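## Task

Scene 1: get the spice jar into the storage bin that stands on the desk so that no part of the jar sticks out past the bin's rim. The bin must hold nothing else and carry nothing on top. It has to stay upright with nearly its whole footprint on the desk. The robot must release the jar and back off, and must itself stay upright and level. The result counts only if it holds with no support from the robot.

## Robot and tools

Robot: a wheeled base with a lifting column carrying a head (cameras cam_head_left, cam_head_right) and two six-joint arms with parallel grippers (wrist cameras cam_left_wrist, cam_right_wrist). nav_camera sits low at the front of the base. The base drives forward/back and turns in place; it cannot move sideways. Shoulder height S = 0.90 m + column_m. Folded, the robot is 0.73 m long, 0.62 m wide, and its front is 0.40 m ahead of the column.

Frames: the base frame has its origin on the floor under the column, between the drive wheels; x forward, y left, z up, metres. left_hand and right_hand are reported in this frame: the point where the fingers meet (tips reach 8 mm further); the hand's z axis is the finger direction, its y axis the opening direction, given as quat_wxyz. Odometry is the base frame as it was at the scene's start; it counts wheel turns only, so slipping looks like travel.

execute_actions: argument "actions" is a list holding zero or one action. An empty list only reports state and pictures. An action may contain:
- "base": exactly one relative move, measured from where the base last reported itself. {"translate_m": d} drives d metres straight, forward positive, range -3 to 3. {"rotate_rad": d} turns by d radians, left (counter-clockwise seen from above) positive, range -3.2 to 3.2. A move needing more than 8.667 s is refused.
- "joints": a single dictionary of named absolute targets, not per-arm lists; include only the keys you want. column_m 0 to 0.8 m; head_tilt_rad -0.61 to 1.308 (positive looks down, 0 about level); left_/right_joint1_rad -2.879 to 2.879; joint2 0 to 3.141; joint3 0 to 3.019; joint4 -1.692 to 1.57; joint5 -1.57 to 1.57 (positive swings hand to robot's right); joint6 -2.094 to 2.094 (positive rolls clockwise seen from behind the hand); left_/right_gripper_m 0 (closed) to 0.093, the fingertip gap in metres.
- "speeds": optional caps for this action only: translate_m 0.05 to 0.8 m/s, rotate_rad 0.1 to 1 rad/s (defaults are the maxima). It does not slow the arms.
All motions in an action start together. Omitted joints may keep pushing toward earlier targets. Unknown keys or out-of-range numbers get the whole call refused. "cameras" picks the images returned (list of names, [] for none, null or ["all"] for all); the pictures line lists their order.

Arm geometry: with joint1 at -1.57 (left) or 1.57 (right) and joints 5, 6 at 0, each arm works in a vertical plane 0.23 m to its side, pointing forward. With a = j2 - 0.35, b = 1.05 + j2 - j3, c = b - j4: hand ahead = 0.12 + 0.39 sin a + 0.38 cos b + 0.25 cos c; hand height = S + 0.39 cos a - 0.38 sin b - 0.25 sin c. c = 1.57 means fingers straight down. Example: j2, j3, j4 = 0.93, 0.78, 0.14 gives 0.60 m ahead, 0.25 m below S. Real hands usually sit up to 5 cm lower and nearer the column (more with heavy loads); trust the reported hand positions. Reach is about 1 m from the shoulder. Light objects (under 0.3 kg) are easy anywhere within 0.6 m ahead; heavy loads want fingers pointing down and the hand near the body. The gripper body is 10 cm wide, fingers 7 cm long; the wrist camera sticks out 11 cm on one side.

Gripping: command a gap smaller than the object; "off_target" is then expected. A reported gap at least 0.002 m above its target means something is held. Opening inside a bin can wedge fingers against its walls and lift it. Small joint changes (under about 0.03 rad, 0.08 for joints 2 and 3) may not move anything; approach contacts in steps of about 0.05 rad from your previous target.

Result lines: base_status and joint_status tell how each commanded motion ended: done, off_target, contact_stop (base stalled, or column sensed a touch), time_out, not_followed. "joint command not followed" with a cause line means a self-collision check held back arm targets; back the moved joints off by 0.05 rad or more, or move the other arm. on_its_own reports uncommanded behaviour and held targets. joint_positions, joint torques, motor_effort (wheel motors only, bracketed peak), base_odometry, turned_by_wheels vs turned_by_imu (a large mismatch means a bump or slip), base_tilt in degrees, wheel_motors_off (1 while the wheels are cut after overload), MOTOR HOT and OVER-TEMPERATURE FAULT warnings.

Column: descending stops when a hand touches down; after such a stop it will not go down again until raised 0.2 m. A stalled base needs to back up 0.05 m before retrying. A desk top between 0.30 m and S - 0.26 m high can slide over the base housing and hit the column.

wait: seconds 0 to 10, no new command. zoom_image: camera name plus region [x0, y0, x1, y1] in pixels of that camera's last image, at most 504 by 504. read_manual: licence text only. finished_scene: scene number 1 or 2; ends that scene permanently and reveals the next task.

Avoid: arms striking or pressing each other, hands pushing into furniture for long (heats motors, can make the arm drop), wheels shoving against obstacles (motors cut out), knocking or tipping the bin, dropping the object from height, leaving anything resting on the gripper. Open the gripper, lift clear, and retreat before ending the scene.

Each tool is called after "Call:" as name([rows], argument=value, ...), one row to a line, values as JSON.

## Session

Call:
execute_actions(actions=[])

Scene clock: 0.00 s.
Joint torques (N m, as the arm reports them, + toward a larger angle): no reading
base_odometry: x=+0.000 y=+0.000 heading=+0.000 (m, m, rad; odometry frame)
turned_by_wheels: +0.000 (rad since the last result)
turned_by_imu: +0.000 (rad since the last result)
base_tilt: forward=-0.2 right=+0.5 (deg)
base_status: not commanded
joint_positions: column_m=+0.557 head_tilt_rad=+0.865 left_joint1_rad=-1.572 left_joint2_rad=+0.866 left_joint3_rad=+0.392 left_joint4_rad=-0.968 left_joint5_rad=-0.019 left_joint6_rad=-0.049 left_gripper_m=+0.095 right_joint1_rad=+1.558 right_joint2_rad=+0.904 right_joint3_rad=+0.400 right_joint4_rad=-0.905 right_joint5_rad=-0.023 right_joint6_rad=-0.055 right_gripper_m=+0.095
joint_status: not commanded
wheel_motors_off: 0
motor_effort: left_wheel=+3 right_wheel=+0 (%)
left_hand: x=+0.1388 y=+0.2275 z=+1.2624 quat_wxyz=(+0.443, +0.017, -0.896, -0.019) (m; base frame)
right_hand: x=+0.1446 y=-0.2243 z=+1.2482 quat_wxyz=(+0.428, +0.014, -0.903, -0.019) (m; base frame)
pictures: cam_head_left, cam_head_right, cam_left_wrist, cam_right_wrist, nav_camera
Images, in order (width x height): cam_head_left 672x504, cam_head_right 672x504, cam_left_wrist 504x504, cam_right_wrist 504x504, nav_camera 672x504.

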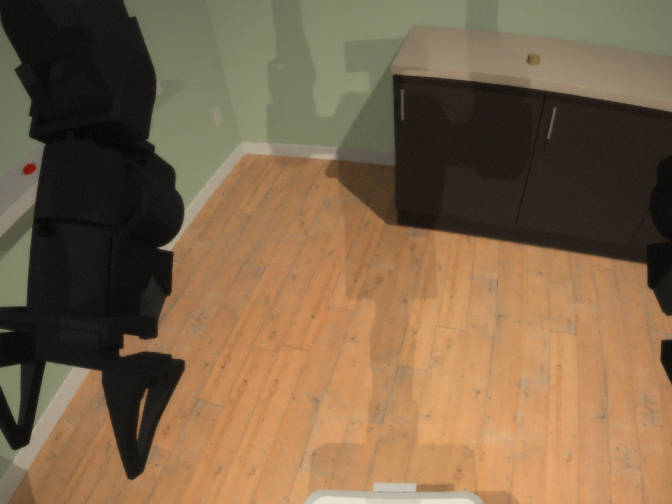

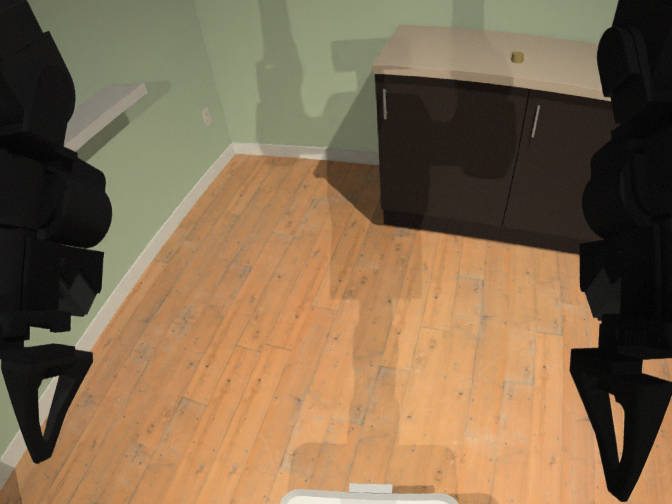

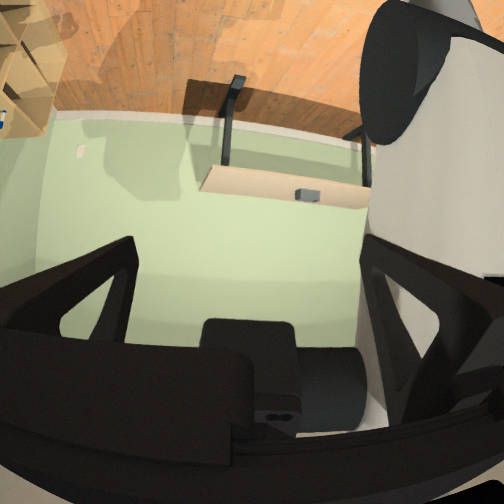

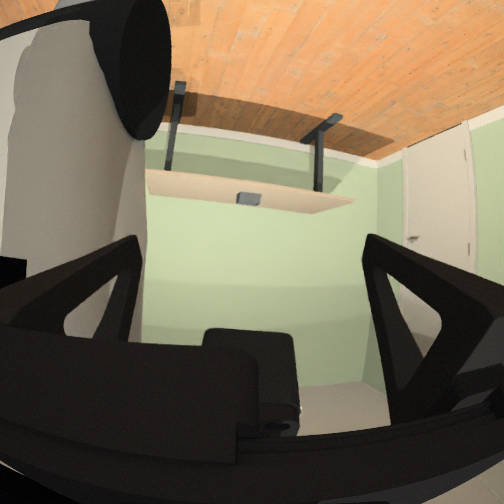

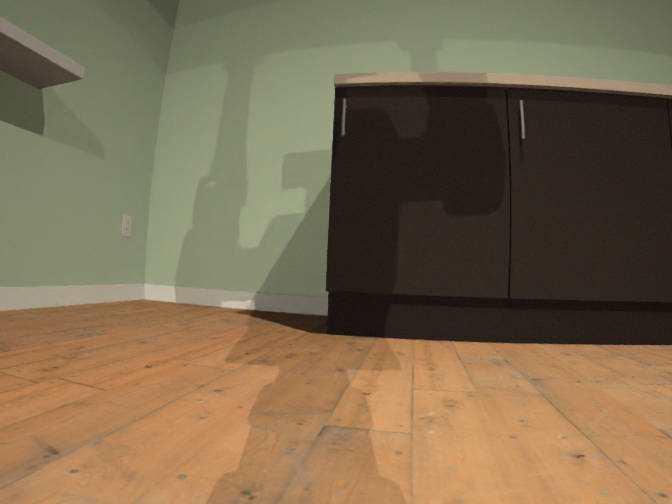

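Call:
zoom_image(camera="cam_head_left", region=[470, 20, 600, 110])

Call:
execute_actions([
  {"base":{"rotate_rad":1.57},"joints":{"head_tilt_rad":0.5}},
], cameras=["cam_head_left"])

Call:
execute_actions([
  {"base":{"rotate_rad":1.57}},
], cameras=["cam_head_left"])

Call:
execute_actions([
  {"base":{"rotate_rad":1.57}},
], cameras=["cam_head_left"])

Region (470, 20, 600, 110) of cam_head_left's 672x504 image, scaled by 3.877, with more detail than that image has; it fills the top 349 rows of this view, and the rest is white.

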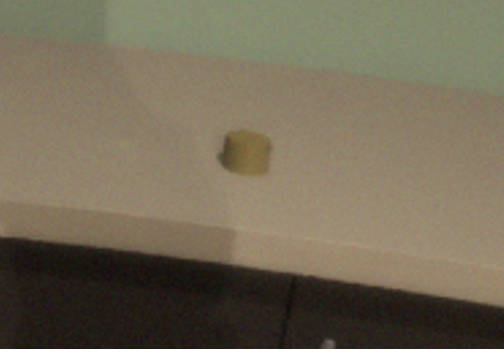

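Scene clock: 8.43 s.
Joint torques (N m, as the arm reports them, + toward a larger angle): left_arm=[-0.37 -7.58 -0.69 -1.08 -0.11 -0.04] | right_arm=[-0.08 -7.06 -1.32 -1.03 -0.14  0.2 ]
base_odometry: x=+0.000 y=+0.000 heading=+1.569 (m, m, rad; odometry frame)
turned_by_wheels: +1.569 (rad since the last result)
turned_by_imu: +1.549 (rad since the last result)
base_tilt: forward=-0.2 right=+0.5 (deg)
base_status: done
joint_positions: column_m=+0.557 head_tilt_rad=+0.518 left_joint1_rad=-1.572 left_joint2_rad=+0.866 left_joint3_rad=+0.392 left_joint4_rad=-0.968 left_joint5_rad=-0.019 left_joint6_rad=-0.049 left_gripper_m=+0.095 right_joint1_rad=+1.558 right_joint2_rad=+0.904 right_joint3_rad=+0.400 right_joint4_rad=-0.905 right_joint5_rad=-0.023 right_joint6_rad=-0.055 right_gripper_m=+0.095
joint_status: all done
wheel_motors_off: 0
motor_effort: left_wheel=-8(51) right_wheel=+8(39) (%)
left_hand: x=+0.1388 y=+0.2275 z=+1.2624 quat_wxyz=(+0.443, +0.017, -0.896, -0.019) (m; base frame)
right_hand: x=+0.1446 y=-0.2243 z=+1.2482 quat_wxyz=(+0.428, +0.014, -0.903, -0.019) (m; base frame)
pictures: cam_head_left
camera_calibration (this result's frames):
cam_head_left: T_world_to_cam=[[0.112505, -0.992312, -0.0515709, 0.0975844], [-0.428114, -0.0015713, -0.903723, 1.40936], [0.896695, 0.123752, -0.424999, 0.535733], [0, 0, 0, 1]] pos_world=[0.111998, 0.0327507, 1.50639]
Images, in order (width x height): cam_head_left 672x504.

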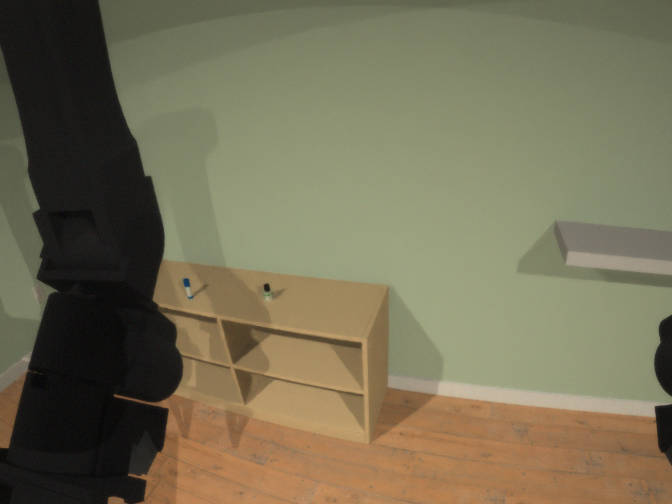

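Scene clock: 11.60 s.
Joint torques (N m, as the arm reports them, + toward a larger angle): left_arm=[-0.3  -7.5  -0.66 -1.19 -0.05 -0.06] | right_arm=[-0.12 -7.04 -1.35 -1.04 -0.14  0.21]
base_odometry: x=+0.000 y=+0.000 heading=+3.137 (m, m, rad; odometry frame)
turned_by_wheels: +1.569 (rad since the last result)
turned_by_imu: +1.550 (rad since the last result)
base_tilt: forward=-0.2 right=+0.5 (deg)
base_status: done
joint_positions: column_m=+0.557 head_tilt_rad=+0.518 left_joint1_rad=-1.572 left_joint2_rad=+0.866 left_joint3_rad=+0.392 left_joint4_rad=-0.968 left_joint5_rad=-0.019 left_joint6_rad=-0.049 left_gripper_m=+0.095 right_joint1_rad=+1.558 right_joint2_rad=+0.904 right_joint3_rad=+0.400 right_joint4_rad=-0.905 right_joint5_rad=-0.023 right_joint6_rad=-0.055 right_gripper_m=+0.095
joint_status: not commanded
wheel_motors_off: 0
motor_effort: left_wheel=-7(34) right_wheel=+8(34) (%)
left_hand: x=+0.1388 y=+0.2275 z=+1.2624 quat_wxyz=(+0.443, +0.017, -0.896, -0.019) (m; base frame)
right_hand: x=+0.1446 y=-0.2243 z=+1.2482 quat_wxyz=(+0.428, +0.014, -0.903, -0.019) (m; base frame)
pictures: cam_head_left
camera_calibration (this result's frames):
cam_head_left: T_world_to_cam=[[0.112506, -0.992312, -0.0515697, 0.0975825], [-0.428104, -0.0015713, -0.903728, 1.40936], [0.896699, 0.123752, -0.42499, 0.535719], [0, 0, 0, 1]] pos_world=[0.111998, 0.0327507, 1.50639]
Images, in order (width x height): cam_head_left 672x504.

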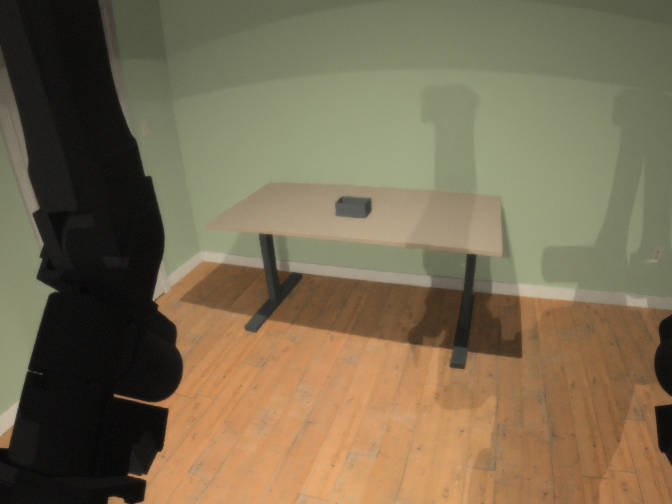

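Scene clock: 14.83 s.
Joint torques (N m, as the arm reports them, + toward a larger angle): left_arm=[-0.17 -7.58 -0.57 -1.32 -0.08 -0.05] | right_arm=[-0.09 -7.07 -1.31 -1.03 -0.14  0.2 ]
base_odometry: x=+0.000 y=+0.000 heading=-1.577 (m, m, rad; odometry frame)
turned_by_wheels: +1.569 (rad since the last result)
turned_by_imu: +1.550 (rad since the last result)
base_tilt: forward=-0.1 right=+0.6 (deg)
base_status: done
joint_positions: column_m=+0.557 head_tilt_rad=+0.518 left_joint1_rad=-1.572 left_joint2_rad=+0.866 left_joint3_rad=+0.392 left_joint4_rad=-0.968 left_joint5_rad=-0.019 left_joint6_rad=-0.049 left_gripper_m=+0.095 right_joint1_rad=+1.558 right_joint2_rad=+0.904 right_joint3_rad=+0.400 right_joint4_rad=-0.905 right_joint5_rad=-0.023 right_joint6_rad=-0.055 right_gripper_m=+0.095
joint_status: not commanded
wheel_motors_off: 0
motor_effort: left_wheel=-5(34) right_wheel=+8(33) (%)
left_hand: x=+0.1388 y=+0.2275 z=+1.2624 quat_wxyz=(+0.443, +0.017, -0.896, -0.019) (m; base frame)
right_hand: x=+0.1446 y=-0.2243 z=+1.2482 quat_wxyz=(+0.428, +0.014, -0.903, -0.019) (m; base frame)
pictures: cam_head_left
camera_calibration (this result's frames):
cam_head_left: T_world_to_cam=[[0.112506, -0.992312, -0.0515689, 0.0975813], [-0.428098, -0.0015713, -0.903731, 1.40937], [0.896702, 0.123752, -0.424984, 0.535709], [0, 0, 0, 1]] pos_world=[0.111999, 0.0327507, 1.50639]
Images, in order (width x height): cam_head_left 672x504.

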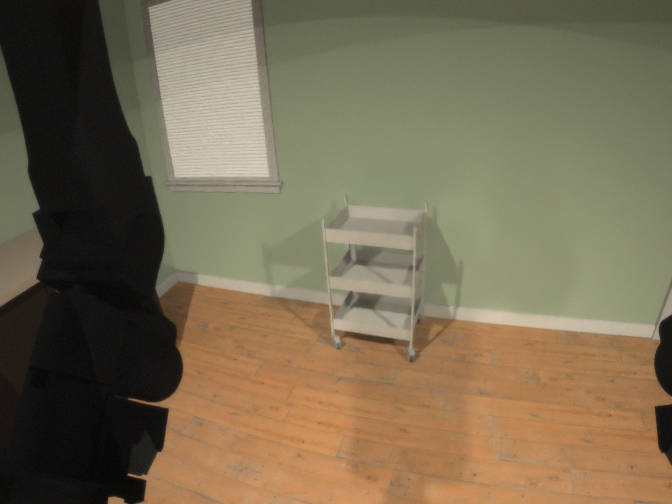

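Call:
execute_actions([
  {"base":{"rotate_rad":-2.9},"joints":{"head_tilt_rad":0.6}},
], cameras=["cam_head_left","cam_head_right"])

Call:
zoom_image(camera="cam_head_right", region=[150, 150, 450, 350])

Scene clock: 26.07 s.
Joint torques (N m, as the arm reports them, + toward a larger angle): left_arm=[-0.56 -7.52 -0.59 -1.19 -0.07 -0.04] | right_arm=[-0.09 -7.03 -1.33 -1.02 -0.13  0.2 ]
base_odometry: x=+0.000 y=+0.000 heading=+1.807 (m, m, rad; odometry frame)
turned_by_wheels: -2.899 (rad since the last result)
turned_by_imu: -2.862 (rad since the last result)
base_tilt: forward=-0.1 right=+0.5 (deg)
base_status: done
joint_positions: column_m=+0.557 head_tilt_rad=+0.603 left_joint1_rad=-1.572 left_joint2_rad=+0.866 left_joint3_rad=+0.392 left_joint4_rad=-0.968 left_joint5_rad=-0.019 left_joint6_rad=-0.049 left_gripper_m=+0.095 right_joint1_rad=+1.558 right_joint2_rad=+0.904 right_joint3_rad=+0.400 right_joint4_rad=-0.905 right_joint5_rad=-0.023 right_joint6_rad=-0.055 right_gripper_m=+0.095
joint_status: all done
wheel_motors_off: 0
motor_effort: left_wheel=+6(42) right_wheel=-7(39) (%)
left_hand: x=+0.1388 y=+0.2275 z=+1.2624 quat_wxyz=(+0.443, +0.017, -0.896, -0.019) (m; base frame)
right_hand: x=+0.1446 y=-0.2243 z=+1.2482 quat_wxyz=(+0.428, +0.014, -0.903, -0.019) (m; base frame)
pictures: cam_head_left, cam_head_right
camera_calibration (this result's frames):
cam_head_left: T_world_to_cam=[[0.107717, -0.992312, -0.0609434, 0.112284], [-0.503351, -0.0015713, -0.864081, 1.35196], [0.857342, 0.123752, -0.49965, 0.652877], [0, 0, 0, 1]] pos_world=[0.108675, 0.0327507, 1.50125]
cam_head_right: T_world_to_cam=[[0.101585, -0.99299, -0.0604264, 0.0400958], [-0.515927, -0.000651839, -0.856632, 1.34646], [0.850588, 0.118197, -0.512376, 0.670308], [0, 0, 0, 1]] pos_world=[0.120447, -0.0385358, 1.4993]
Images, in order (width x height): cam_head_left 672x504, cam_head_right 672x504.

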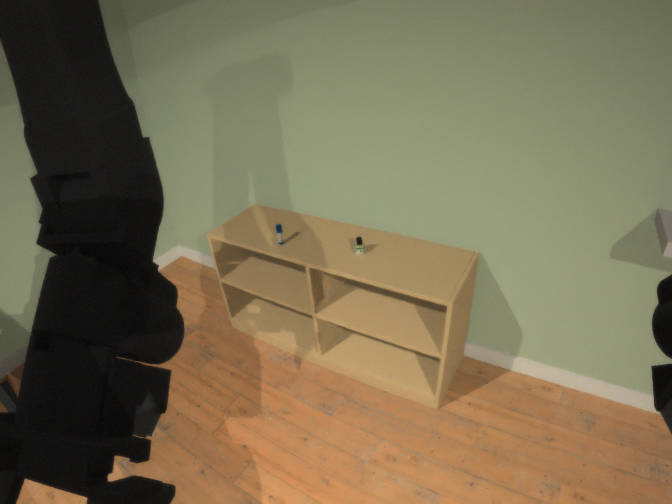

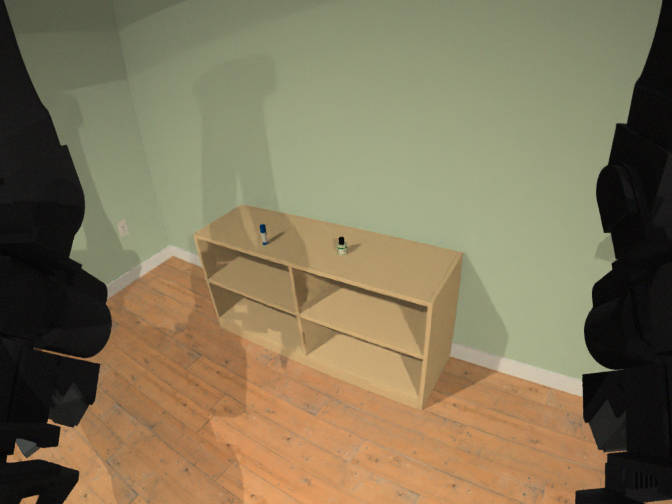

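Region (150, 150, 450, 350) of cam_head_right's 672x504 image, scaled by 1.680, with more detail than that image has.

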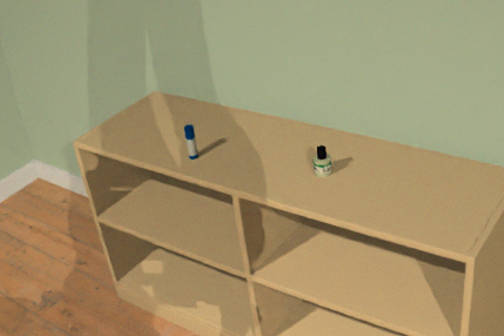

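Call:
execute_actions([
  {"base":{"rotate_rad":0.5}},
], cameras=[])

Call:
execute_actions([
  {"base":{"translate_m":0.64}},
], cameras=[])

Call:
execute_actions([
  {"base":{"rotate_rad":-0.89},"joints":{"head_tilt_rad":0.8,"left_joint1_rad":-1.57,"left_joint2_rad":1.25,"left_joint3_rad":1.4,"left_joint4_rad":-0.67,"left_joint5_rad":0,"left_joint6_rad":0}},
], cameras=["cam_head_left","cam_head_right","cam_left_wrist"])

Scene clock: 47.77 s.
Joint torques (N m, as the arm reports them, + toward a larger angle): left_arm=[-0.17 -7.63 -0.56 -1.15 -0.06 -0.04] | right_arm=[-0.11 -7.06 -1.33 -1.02 -0.14  0.2 ]
base_odometry: x=+0.000 y=+0.000 heading=+2.306 (m, m, rad; odometry frame)
turned_by_wheels: +0.499 (rad since the last result)
turned_by_imu: +0.494 (rad since the last result)
base_tilt: forward=-0.1 right=+0.5 (deg)
base_status: done
joint_positions: column_m=+0.557 head_tilt_rad=+0.603 left_joint1_rad=-1.572 left_joint2_rad=+0.866 left_joint3_rad=+0.392 left_joint4_rad=-0.968 left_joint5_rad=-0.019 left_joint6_rad=-0.049 left_gripper_m=+0.095 right_joint1_rad=+1.558 right_joint2_rad=+0.904 right_joint3_rad=+0.400 right_joint4_rad=-0.905 right_joint5_rad=-0.023 right_joint6_rad=-0.055 right_gripper_m=+0.095
joint_status: not commanded
wheel_motors_off: 0
motor_effort: left_wheel=-5(30) right_wheel=+4(26) (%)
left_hand: x=+0.1388 y=+0.2275 z=+1.2624 quat_wxyz=(+0.443, +0.017, -0.896, -0.019) (m; base frame)
right_hand: x=+0.1446 y=-0.2243 z=+1.2482 quat_wxyz=(+0.428, +0.014, -0.903, -0.019) (m; base frame)
pictures: none
No camera images: the call's "cameras" was empty. Leave "cameras" out to get every camera's image.

Scene clock: 50.70 s.
Joint torques (N m, as the arm reports them, + toward a larger angle): left_arm=[-0.12 -7.71 -0.74 -1.07 -0.1  -0.05] | right_arm=[-0.11 -7.06 -1.47 -1.03 -0.14  0.2 ]
base_odometry: x=-0.429 y=+0.475 heading=+2.305 (m, m, rad; odometry frame)
turned_by_wheels: -0.001 (rad since the last result)
turned_by_imu: -0.003 (rad since the last result)
base_tilt: forward=-0.1 right=+0.5 (deg)
base_status: done
joint_positions: column_m=+0.557 head_tilt_rad=+0.604 left_joint1_rad=-1.572 left_joint2_rad=+0.866 left_joint3_rad=+0.394 left_joint4_rad=-0.968 left_joint5_rad=-0.019 left_joint6_rad=-0.049 left_gripper_m=+0.095 right_joint1_rad=+1.558 right_joint2_rad=+0.904 right_joint3_rad=+0.402 right_joint4_rad=-0.905 right_joint5_rad=-0.023 right_joint6_rad=-0.055 right_gripper_m=+0.095
joint_status: not commanded
wheel_motors_off: 0
motor_effort: left_wheel=-1(58) right_wheel=+1(72) (%)
left_hand: x=+0.1399 y=+0.2275 z=+1.2621 quat_wxyz=(+0.442, +0.017, -0.897, -0.019) (m; base frame)
right_hand: x=+0.1457 y=-0.2243 z=+1.2478 quat_wxyz=(+0.427, +0.015, -0.904, -0.019) (m; base frame)
pictures: none
No camera images: the call's "cameras" was empty. Leave "cameras" out to get every camera's image.

Scene clock: 53.17 s.
Joint torques (N m, as the arm reports them, + toward a larger angle): left_arm=[ -0.29 -18.79   5.36   1.    -0.01   0.01] | right_arm=[-0.1  -7.08 -1.46 -1.02 -0.14  0.2 ]
base_odometry: x=-0.429 y=+0.475 heading=+1.417 (m, m, rad; odometry frame)
turned_by_wheels: -0.889 (rad since the last result)
turned_by_imu: -0.877 (rad since the last result)
base_tilt: forward=-0.1 right=+0.6 (deg)
base_status: done
joint_positions: column_m=+0.557 head_tilt_rad=+0.802 left_joint1_rad=-1.567 left_joint2_rad=+1.246 left_joint3_rad=+1.397 left_joint4_rad=-0.673 left_joint5_rad=-0.002 left_joint6_rad=-0.005 left_gripper_m=+0.095 right_joint1_rad=+1.558 right_joint2_rad=+0.904 right_joint3_rad=+0.402 right_joint4_rad=-0.905 right_joint5_rad=-0.023 right_joint6_rad=-0.055 right_gripper_m=+0.095
joint_status: all done
wheel_motors_off: 0
motor_effort: left_wheel=+7(43) right_wheel=-7(62) (%)
left_hand: x=+0.6640 y=+0.2271 z=+1.1541 quat_wxyz=(-0.001, +0.004, -1.000, -0.003) (m; base frame)
right_hand: x=+0.1457 y=-0.2243 z=+1.2478 quat_wxyz=(+0.427, +0.015, -0.904, -0.019) (m; base frame)
pictures: cam_head_left, cam_head_right, cam_left_wrist
camera_calibration (this result's frames):
cam_head_left: T_world_to_cam=[[0.0935964, -0.992312, -0.0809733, 0.143894], [-0.663743, -0.0015713, -0.747959, 1.18082], [0.742082, 0.123752, -0.658787, 0.904166], [0, 0, 0, 1]] pos_world=[0.0993265, 0.0327507, 1.49051]
cam_head_right: T_world_to_cam=[[0.087687, -0.99299, -0.0792583, 0.0698456], [-0.674605, -0.000651839, -0.738179, 1.17164], [0.732953, 0.118197, -0.669933, 0.919278], [0, 0, 0, 1]] pos_world=[0.110482, -0.0385358, 1.48627]
cam_left_wrist: T_world_to_cam=[[-0.00322888, -0.999994, 0.00106993, 0.225199], [-0.809082, 0.00324123, 0.587687, -0.136811], [-0.587687, 0.00103191, -0.809088, 1.44555], [0, 0, 0, 1]] pos_world=[0.739567, 0.224149, 1.24974]
Images, in order (width x height): cam_head_left 672x504, cam_head_right 672x504, cam_left_wrist 504x504.

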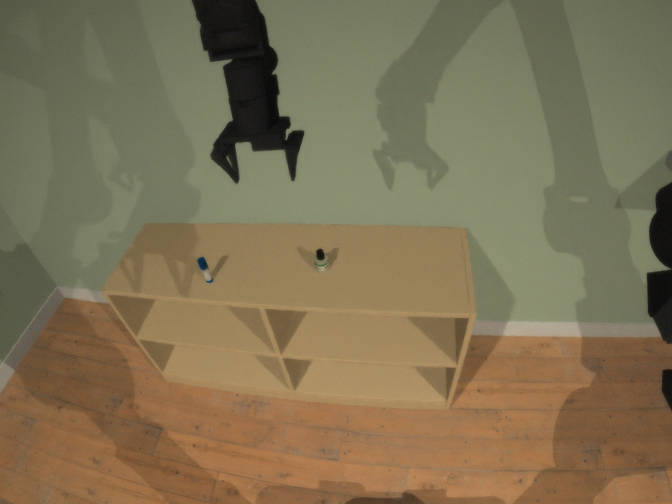

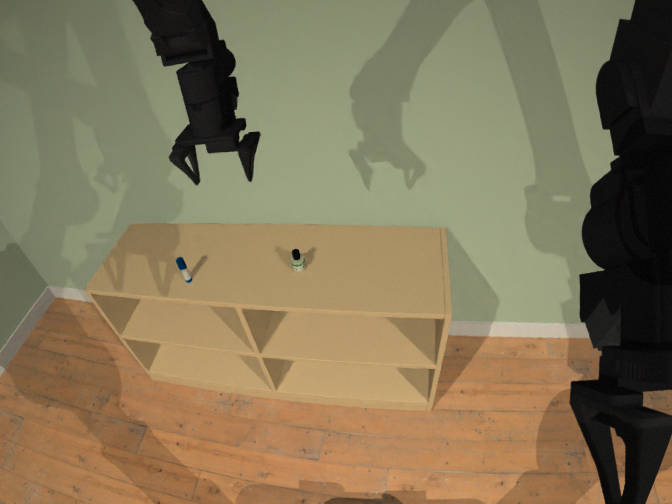

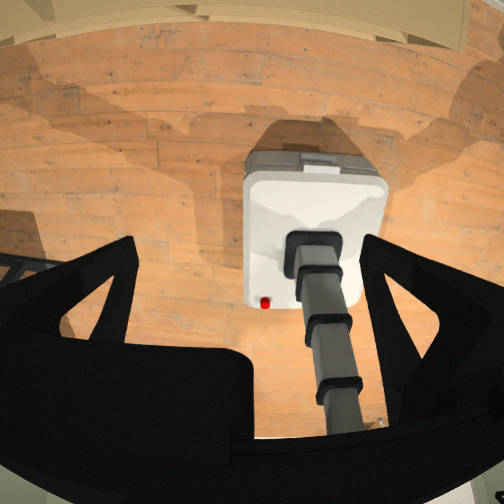

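Call:
zoom_image(camera="cam_head_left", region=[170, 220, 370, 320])

Call:
execute_actions([
  {"base":{"translate_m":0.31},"joints":{"head_tilt_rad":1.0,"column_m":0.25}},
], cameras=["cam_head_left","cam_head_right","cam_left_wrist"])

Region (170, 220, 370, 320) of cam_head_left's 672x504 image, scaled by 2.520, with more detail than that image has.

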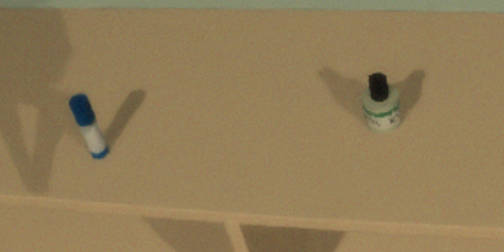

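Scene clock: 62.43 s.
Joint torques (N m, as the arm reports them, + toward a larger angle): left_arm=[ -0.18 -18.38   5.29   1.04   0.     0.  ] | right_arm=[-0.08 -7.08 -1.42 -1.01 -0.14  0.2 ]
base_odometry: x=-0.381 y=+0.781 heading=+1.416 (m, m, rad; odometry frame)
turned_by_wheels: -0.001 (rad since the last result)
turned_by_imu: -0.002 (rad since the last result)
base_tilt: forward=-0.1 right=+0.5 (deg)
base_status: done
joint_positions: column_m=+0.250 head_tilt_rad=+1.000 left_joint1_rad=-1.567 left_joint2_rad=+1.246 left_joint3_rad=+1.397 left_joint4_rad=-0.673 left_joint5_rad=-0.002 left_joint6_rad=-0.005 left_gripper_m=+0.095 right_joint1_rad=+1.558 right_joint2_rad=+0.904 right_joint3_rad=+0.401 right_joint4_rad=-0.905 right_joint5_rad=-0.023 right_joint6_rad=-0.055 right_gripper_m=+0.095
joint_status: all done
wheel_motors_off: 0
motor_effort: left_wheel=+0(65) right_wheel=+0(54) (%)
left_hand: x=+0.6640 y=+0.2271 z=+0.8473 quat_wxyz=(-0.001, +0.004, -1.000, -0.003) (m; base frame)
right_hand: x=+0.1455 y=-0.2243 z=+0.9411 quat_wxyz=(+0.428, +0.014, -0.904, -0.019) (m; base frame)
pictures: cam_head_left, cam_head_right, cam_left_wrist
camera_calibration (this result's frames):
cam_head_left: T_world_to_cam=[[0.0757702, -0.992312, -0.0978562, 0.14081], [-0.798332, -0.0015713, -0.602216, 0.777923], [0.597432, 0.123752, -0.792313, 0.874326], [0, 0, 0, 1]] pos_world=[0.0880213, 0.0327507, 1.175]
cam_head_right: T_world_to_cam=[[0.0703156, -0.99299, -0.0950084, 0.0658655], [-0.80705, -0.000651839, -0.590483, 0.769226], [0.586282, 0.118197, -0.801438, 0.883621], [0, 0, 0, 1]] pos_world=[0.0981212, -0.0385358, 1.16864]
cam_left_wrist: T_world_to_cam=[[-0.00322888, -0.999994, 0.00106993, 0.225527], [-0.809082, 0.00324123, 0.587687, 0.0434933], [-0.587687, 0.00103191, -0.809088, 1.19732], [0, 0, 0, 1]] pos_world=[0.739567, 0.224149, 0.942935]
Images, in order (width x height): cam_head_left 672x504, cam_head_right 672x504, cam_left_wrist 504x504.

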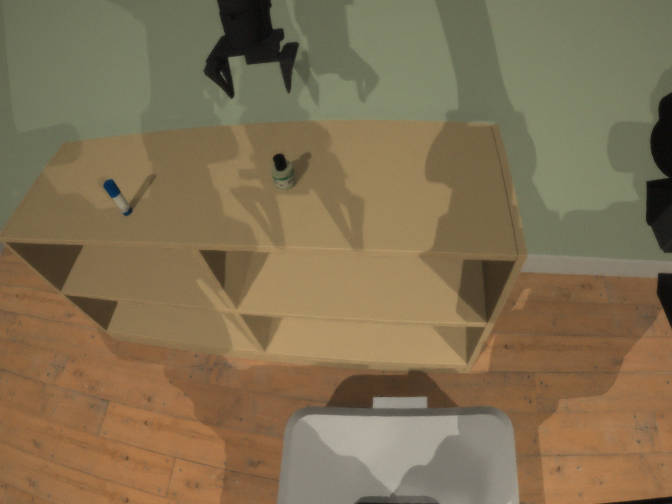

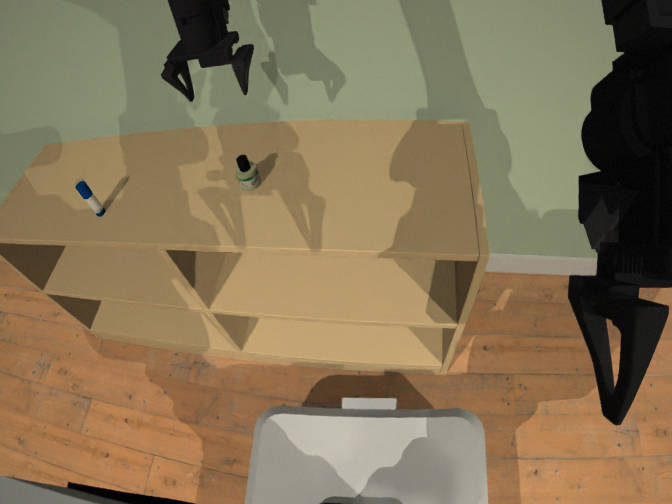

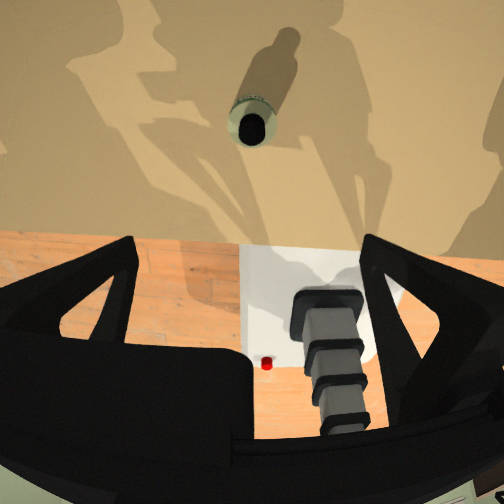

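Call:
zoom_image(camera="cam_head_left", region=[240, 140, 330, 200])

Call:
execute_actions([
  {"base":{"rotate_rad":-0.9},"joints":{"head_tilt_rad":0.3,"column_m":0.6}},
], cameras=["cam_head_left"])

Region (240, 140, 330, 200) of cam_head_left's 672x504 image, scaled by 5.600, with more detail than that image has.

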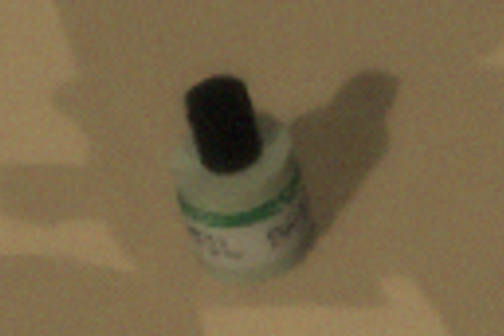

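Scene clock: 70.90 s.
Joint torques (N m, as the arm reports them, + toward a larger angle): left_arm=[ -0.19 -18.56   5.2    0.94   0.     0.01] | right_arm=[-0.12 -6.91 -1.47 -1.01 -0.14  0.2 ]
base_odometry: x=-0.381 y=+0.781 heading=+0.517 (m, m, rad; odometry frame)
turned_by_wheels: -0.899 (rad since the last result)
turned_by_imu: -0.885 (rad since the last result)
base_tilt: forward=-0.2 right=+0.5 (deg)
base_status: done
joint_positions: column_m=+0.600 head_tilt_rad=+0.319 left_joint1_rad=-1.567 left_joint2_rad=+1.246 left_joint3_rad=+1.397 left_joint4_rad=-0.673 left_joint5_rad=-0.002 left_joint6_rad=-0.005 left_gripper_m=+0.095 right_joint1_rad=+1.558 right_joint2_rad=+0.904 right_joint3_rad=+0.401 right_joint4_rad=-0.905 right_joint5_rad=-0.023 right_joint6_rad=-0.055 right_gripper_m=+0.095
joint_status: all done
wheel_motors_off: 0
motor_effort: left_wheel=+8(56) right_wheel=-9(62) (%)
left_hand: x=+0.6640 y=+0.2269 z=+1.1971 quat_wxyz=(-0.001, +0.004, -1.000, -0.002) (m; base frame)
right_hand: x=+0.1455 y=-0.2243 z=+1.2910 quat_wxyz=(+0.428, +0.014, -0.904, -0.019) (m; base frame)
pictures: cam_head_left
camera_calibration (this result's frames):
cam_head_left: T_world_to_cam=[[0.120491, -0.992312, -0.028266, 0.0624459], [-0.240637, -0.0015713, -0.970614, 1.54498], [0.963107, 0.123752, -0.238977, 0.255695], [0, 0, 0, 1]] pos_world=[0.117993, 0.0327507, 1.56245]
Images, in order (width x height): cam_head_left 672x504.

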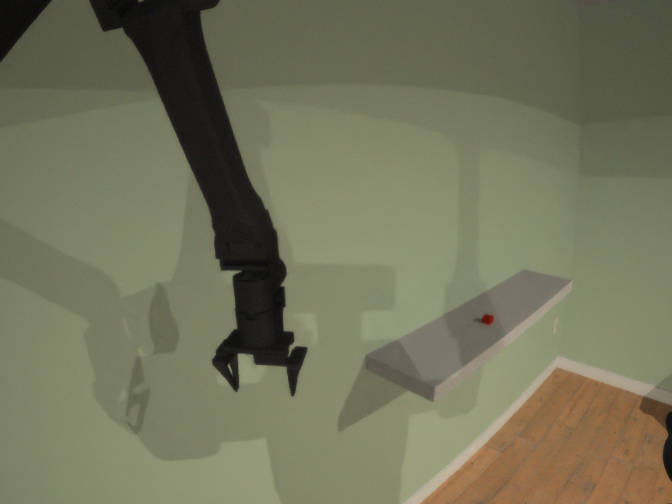

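Call:
zoom_image(camera="cam_head_left", region=[450, 295, 525, 345])

Call:
execute_actions([
  {"base":{"rotate_rad":-0.7}},
], cameras=["cam_head_left"])

Region (450, 295, 525, 345) of cam_head_left's 672x504 image, scaled by 6.720, with more detail than that image has.

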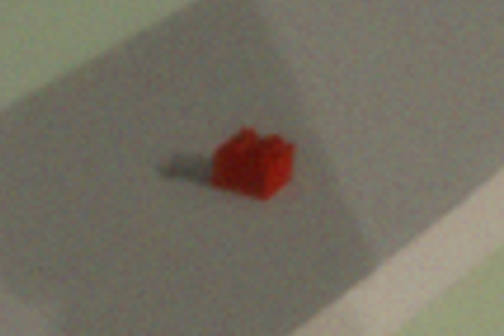

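Scene clock: 78.23 s.
Joint torques (N m, as the arm reports them, + toward a larger angle): left_arm=[ -0.29 -18.42   5.29   1.    -0.03  -0.01] | right_arm=[-0.12 -6.99 -1.4  -1.02 -0.14  0.2 ]
base_odometry: x=-0.381 y=+0.781 heading=-0.182 (m, m, rad; odometry frame)
turned_by_wheels: -0.699 (rad since the last result)
turned_by_imu: -0.691 (rad since the last result)
base_tilt: forward=-0.1 right=+0.5 (deg)
base_status: done
joint_positions: column_m=+0.600 head_tilt_rad=+0.319 left_joint1_rad=-1.568 left_joint2_rad=+1.246 left_joint3_rad=+1.397 left_joint4_rad=-0.673 left_joint5_rad=-0.002 left_joint6_rad=-0.005 left_gripper_m=+0.095 right_joint1_rad=+1.558 right_joint2_rad=+0.904 right_joint3_rad=+0.401 right_joint4_rad=-0.905 right_joint5_rad=-0.023 right_joint6_rad=-0.055 right_gripper_m=+0.095
joint_status: not commanded
wheel_motors_off: 0
motor_effort: left_wheel=+7(34) right_wheel=-7(36) (%)
left_hand: x=+0.6640 y=+0.2262 z=+1.1971 quat_wxyz=(-0.001, +0.003, -1.000, -0.002) (m; base frame)
right_hand: x=+0.1455 y=-0.2243 z=+1.2910 quat_wxyz=(+0.428, +0.014, -0.904, -0.019) (m; base frame)
pictures: cam_head_left
camera_calibration (this result's frames):
cam_head_left: T_world_to_cam=[[0.120491, -0.992312, -0.0282659, 0.0624459], [-0.240637, -0.0015713, -0.970614, 1.54498], [0.963107, 0.123752, -0.238976, 0.255695], [0, 0, 0, 1]] pos_world=[0.117993, 0.0327507, 1.56245]
Images, in order (width x height): cam_head_left 672x504.

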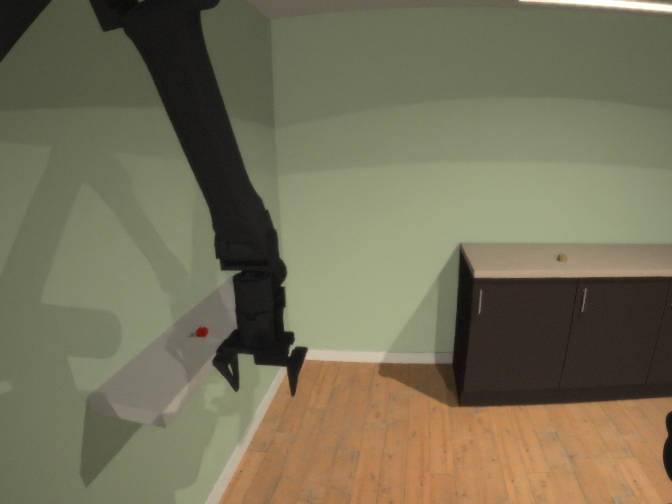

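Call:
zoom_image(camera="cam_head_left", region=[530, 235, 605, 285])

Region (530, 235, 605, 285) of cam_head_left's 672x504 image, scaled by 6.720, with more detail than that image has.

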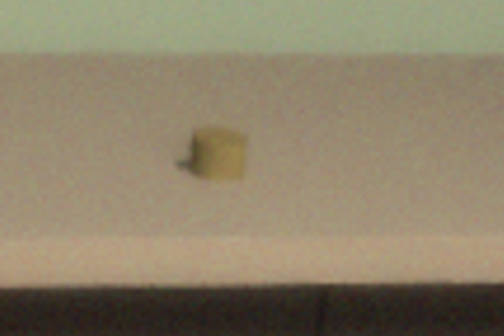

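Call:
execute_actions([
  {"base":{"rotate_rad":1.6},"joints":{"head_tilt_rad":1.0}},
], cameras=[])

Call:
execute_actions([
  {"joints":{"column_m":0.2}},
], cameras=["cam_head_left","cam_left_wrist"])

Scene clock: 88.60 s.
Joint torques (N m, as the arm reports them, + toward a larger angle): left_arm=[ -0.25 -18.52   5.29   1.08  -0.02   0.01] | right_arm=[-0.05 -7.03 -1.41 -0.99 -0.14  0.21]
base_odometry: x=-0.382 y=+0.781 heading=+1.417 (m, m, rad; odometry frame)
turned_by_wheels: +1.598 (rad since the last result)
turned_by_imu: +1.576 (rad since the last result)
base_tilt: forward=-0.1 right=+0.6 (deg)
base_status: done
joint_positions: column_m=+0.600 head_tilt_rad=+1.000 left_joint1_rad=-1.568 left_joint2_rad=+1.246 left_joint3_rad=+1.397 left_joint4_rad=-0.673 left_joint5_rad=-0.002 left_joint6_rad=-0.005 left_gripper_m=+0.095 right_joint1_rad=+1.558 right_joint2_rad=+0.904 right_joint3_rad=+0.401 right_joint4_rad=-0.905 right_joint5_rad=-0.023 right_joint6_rad=-0.055 right_gripper_m=+0.095
joint_status: all done
wheel_motors_off: 0
motor_effort: left_wheel=-4(47) right_wheel=+5(48) (%)
left_hand: x=+0.6640 y=+0.2262 z=+1.1971 quat_wxyz=(-0.001, +0.003, -1.000, -0.002) (m; base frame)
right_hand: x=+0.1455 y=-0.2243 z=+1.2910 quat_wxyz=(+0.428, +0.014, -0.904, -0.019) (m; base frame)
pictures: none
No camera images: the call's "cameras" was empty. Leave "cameras" out to get every camera's image.

Scene clock: 94.33 s.
Joint torques (N m, as the arm reports them, + toward a larger angle): left_arm=[ -0.24 -18.47   5.3    0.89  -0.04  -0.01] | right_arm=[-0.15 -7.03 -1.46 -1.02 -0.14  0.2 ]
base_odometry: x=-0.382 y=+0.781 heading=+1.417 (m, m, rad; odometry frame)
turned_by_wheels: +0.000 (rad since the last result)
turned_by_imu: +0.000 (rad since the last result)
base_tilt: forward=-0.2 right=+0.5 (deg)
base_status: not commanded
joint_positions: column_m=+0.200 head_tilt_rad=+1.000 left_joint1_rad=-1.568 left_joint2_rad=+1.246 left_joint3_rad=+1.397 left_joint4_rad=-0.673 left_joint5_rad=-0.002 left_joint6_rad=-0.005 left_gripper_m=+0.095 right_joint1_rad=+1.558 right_joint2_rad=+0.904 right_joint3_rad=+0.401 right_joint4_rad=-0.905 right_joint5_rad=-0.023 right_joint6_rad=-0.055 right_gripper_m=+0.095
joint_status: all done
wheel_motors_off: 0
motor_effort: left_wheel=-8(5) right_wheel=+9(8) (%)
left_hand: x=+0.6640 y=+0.2262 z=+0.7973 quat_wxyz=(-0.001, +0.003, -1.000, -0.002) (m; base frame)
right_hand: x=+0.1455 y=-0.2243 z=+0.8911 quat_wxyz=(+0.428, +0.014, -0.904, -0.019) (m; base frame)
pictures: cam_head_left, cam_left_wrist
camera_calibration (this result's frames):
cam_head_left: T_world_to_cam=[[0.0758146, -0.992312, -0.0978219, 0.135875], [-0.798059, -0.0015713, -0.602577, 0.748229], [0.597791, 0.123752, -0.792043, 0.834373], [0, 0, 0, 1]] pos_world=[0.088049, 0.0327507, 1.12502]
cam_left_wrist: T_world_to_cam=[[-0.00399183, -0.999989, 0.00239139, 0.224184], [-0.809079, 0.00463513, 0.587681, 0.0725681], [-0.587686, 0.000411098, -0.809089, 1.15701], [0, 0, 0, 1]] pos_world=[0.739566, 0.223369, 0.892939]
Images, in order (width x height): cam_head_left 672x504, cam_left_wrist 504x504.

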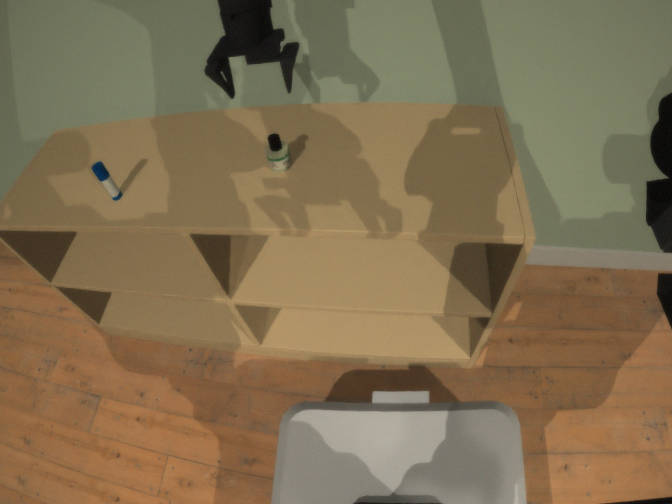

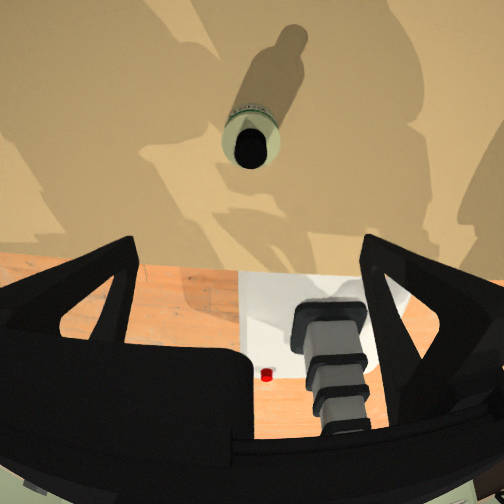

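Call:
execute_actions([
  {"joints":{"column_m":0.1}},
], cameras=["cam_head_left","cam_left_wrist"])

Scene clock: 101.60 s.
Joint torques (N m, as the arm reports them, + toward a larger angle): left_arm=[ -0.06 -18.5    5.31   0.97  -0.01   0.01] | right_arm=[-0.09 -7.06 -1.42 -1.02 -0.14  0.21]
base_odometry: x=-0.382 y=+0.781 heading=+1.417 (m, m, rad; odometry frame)
turned_by_wheels: +0.000 (rad since the last result)
turned_by_imu: +0.000 (rad since the last result)
base_tilt: forward=-0.2 right=+0.5 (deg)
base_status: not commanded
joint_positions: column_m=+0.100 head_tilt_rad=+1.000 left_joint1_rad=-1.568 left_joint2_rad=+1.246 left_joint3_rad=+1.397 left_joint4_rad=-0.673 left_joint5_rad=-0.002 left_joint6_rad=-0.005 left_gripper_m=+0.095 right_joint1_rad=+1.558 right_joint2_rad=+0.904 right_joint3_rad=+0.401 right_joint4_rad=-0.905 right_joint5_rad=-0.023 right_joint6_rad=-0.055 right_gripper_m=+0.095
joint_status: all done
wheel_motors_off: 0
motor_effort: left_wheel=-7(8) right_wheel=+9(9) (%)
left_hand: x=+0.6640 y=+0.2262 z=+0.6973 quat_wxyz=(-0.001, +0.003, -1.000, -0.002) (m; base frame)
right_hand: x=+0.1455 y=-0.2243 z=+0.7911 quat_wxyz=(+0.428, +0.014, -0.904, -0.019) (m; base frame)
pictures: cam_head_left, cam_left_wrist
camera_calibration (this result's frames):
cam_head_left: T_world_to_cam=[[0.0758112, -0.992312, -0.0978245, 0.126093], [-0.79808, -0.0015713, -0.60255, 0.687927], [0.597764, 0.123752, -0.792063, 0.755173], [0, 0, 0, 1]] pos_world=[0.0880468, 0.0327507, 1.02499]
cam_left_wrist: T_world_to_cam=[[-0.00399183, -0.999989, 0.00239139, 0.224423], [-0.809079, 0.00463513, 0.587681, 0.131351], [-0.587686, 0.000411098, -0.809089, 1.07608], [0, 0, 0, 1]] pos_world=[0.739566, 0.223369, 0.792914]
Images, in order (width x height): cam_head_left 672x504, cam_left_wrist 504x504.

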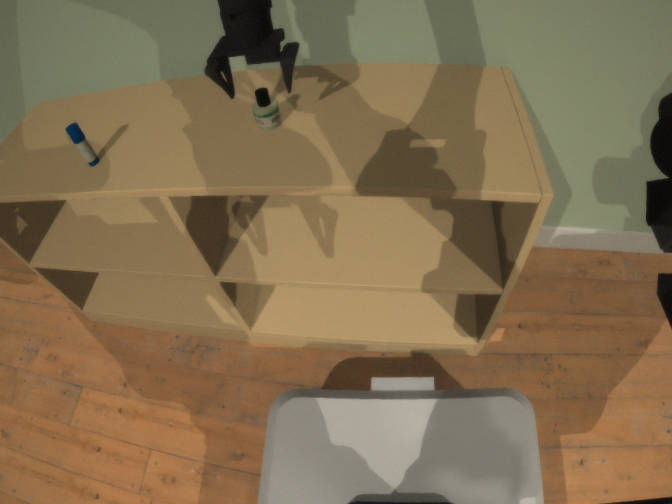

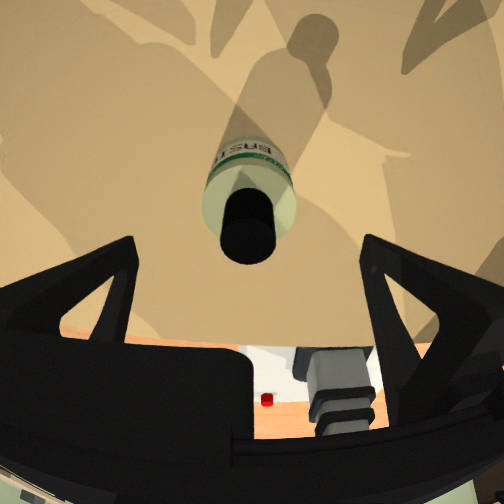

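Call:
execute_actions([
  {"base":{"translate_m":0.012},"joints":{"column_m":0.05}},
], cameras=["cam_head_left","cam_left_wrist"])

Call:
execute_actions([
  {"joints":{"left_gripper_m":0.01}},
], cameras=["cam_head_left","cam_left_wrist"])

Scene clock: 109.13 s.
Joint torques (N m, as the arm reports them, + toward a larger angle): left_arm=[ -0.31 -18.57   5.34   1.05  -0.01   0.01] | right_arm=[-0.11 -7.06 -1.32 -1.03 -0.14  0.2 ]
base_odometry: x=-0.380 y=+0.792 heading=+1.416 (m, m, rad; odometry frame)
turned_by_wheels: -0.001 (rad since the last result)
turned_by_imu: -0.001 (rad since the last result)
base_tilt: forward=-0.1 right=+0.5 (deg)
base_status: done
joint_positions: column_m=+0.050 head_tilt_rad=+1.000 left_joint1_rad=-1.568 left_joint2_rad=+1.246 left_joint3_rad=+1.397 left_joint4_rad=-0.673 left_joint5_rad=-0.002 left_joint6_rad=-0.005 left_gripper_m=+0.095 right_joint1_rad=+1.558 right_joint2_rad=+0.904 right_joint3_rad=+0.399 right_joint4_rad=-0.905 right_joint5_rad=-0.023 right_joint6_rad=-0.055 right_gripper_m=+0.095
joint_status: all done
wheel_motors_off: 0
motor_effort: left_wheel=+1(40) right_wheel=+8(66) (%)
left_hand: x=+0.6641 y=+0.2262 z=+0.6473 quat_wxyz=(-0.001, +0.003, -1.000, -0.002) (m; base frame)
right_hand: x=+0.1444 y=-0.2243 z=+0.7414 quat_wxyz=(+0.428, +0.014, -0.903, -0.019) (m; base frame)
pictures: cam_head_left, cam_left_wrist
camera_calibration (this result's frames):
cam_head_left: T_world_to_cam=[[0.0757566, -0.992312, -0.0978667, 0.12125], [-0.798415, -0.0015713, -0.602105, 0.657365], [0.597322, 0.123752, -0.792396, 0.715949], [0, 0, 0, 1]] pos_world=[0.0880128, 0.0327507, 0.974985]
cam_left_wrist: T_world_to_cam=[[-0.00399355, -0.999989, 0.0023894, 0.224545], [-0.809303, 0.00463551, 0.587373, 0.16115], [-0.587377, 0.000411957, -0.809313, 1.03563], [0, 0, 0, 1]] pos_world=[0.739623, 0.223369, 0.742959]
Images, in order (width x height): cam_head_left 672x504, cam_left_wrist 504x504.

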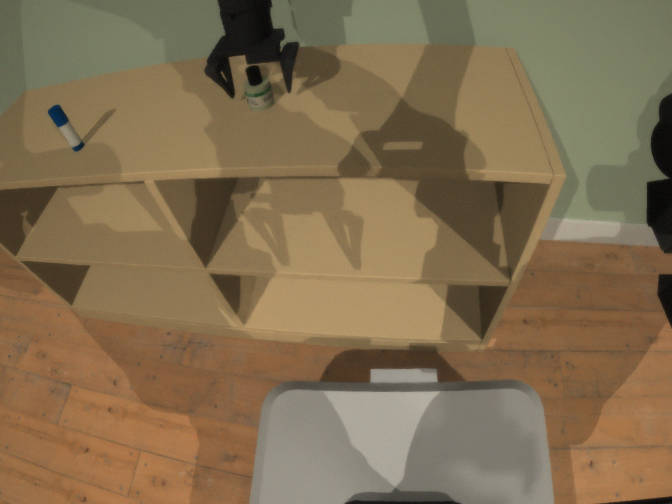

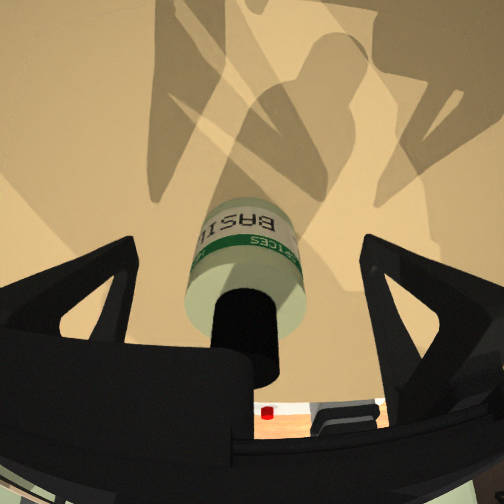

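Scene clock: 109.83 s.
Joint torques (N m, as the arm reports them, + toward a larger angle): left_arm=[ -0.01 -18.59   5.17   0.91  -0.04  -0.01] | right_arm=[-0.13 -7.03 -1.29 -1.01 -0.14  0.2 ]
base_odometry: x=-0.380 y=+0.792 heading=+1.416 (m, m, rad; odometry frame)
turned_by_wheels: +0.000 (rad since the last result)
turned_by_imu: +0.000 (rad since the last result)
base_tilt: forward=-0.1 right=+0.6 (deg)
base_status: not commanded
joint_positions: column_m=+0.050 head_tilt_rad=+1.000 left_joint1_rad=-1.568 left_joint2_rad=+1.246 left_joint3_rad=+1.397 left_joint4_rad=-0.673 left_joint5_rad=-0.001 left_joint6_rad=-0.005 left_gripper_m=+0.042 right_joint1_rad=+1.558 right_joint2_rad=+0.904 right_joint3_rad=+0.399 right_joint4_rad=-0.905 right_joint5_rad=-0.023 right_joint6_rad=-0.055 right_gripper_m=+0.095
joint_status: left_gripper_m off_target (ended at +0.042, target +0.010)
wheel_motors_off: 0
motor_effort: left_wheel=+0(1) right_wheel=+9(10) (%)
left_hand: x=+0.6641 y=+0.2261 z=+0.6473 quat_wxyz=(-0.001, +0.003, -1.000, -0.002) (m; base frame)
right_hand: x=+0.1444 y=-0.2243 z=+0.7414 quat_wxyz=(+0.428, +0.014, -0.903, -0.019) (m; base frame)
pictures: cam_head_left, cam_left_wrist
camera_calibration (this result's frames):
cam_head_left: T_world_to_cam=[[0.0757566, -0.992312, -0.0978667, 0.12125], [-0.798415, -0.0015713, -0.602105, 0.657365], [0.597322, 0.123752, -0.792396, 0.715949], [0, 0, 0, 1]] pos_world=[0.0880128, 0.0327507, 0.974985]
cam_left_wrist: T_world_to_cam=[[-0.00399466, -0.999987, 0.00315233, 0.223921], [-0.809304, 0.00508454, 0.587368, 0.161053], [-0.587377, -0.00020486, -0.809314, 1.03577], [0, 0, 0, 1]] pos_world=[0.739623, 0.223311, 0.74296]
Images, in order (width x height): cam_head_left 672x504, cam_left_wrist 504x504.

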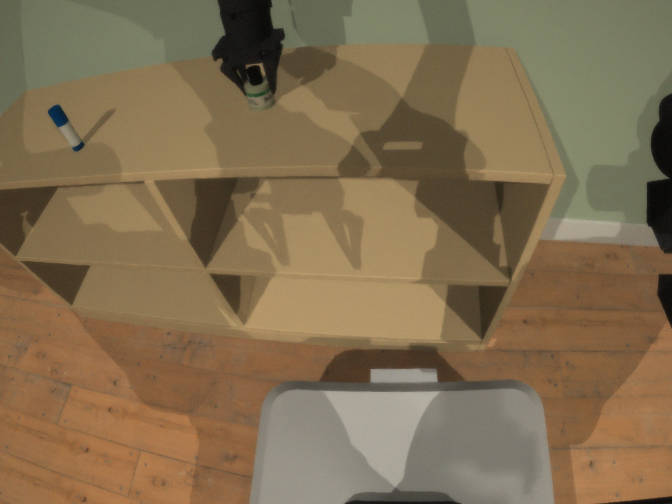

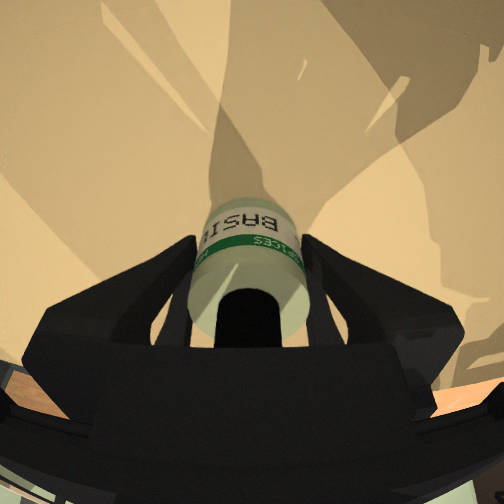

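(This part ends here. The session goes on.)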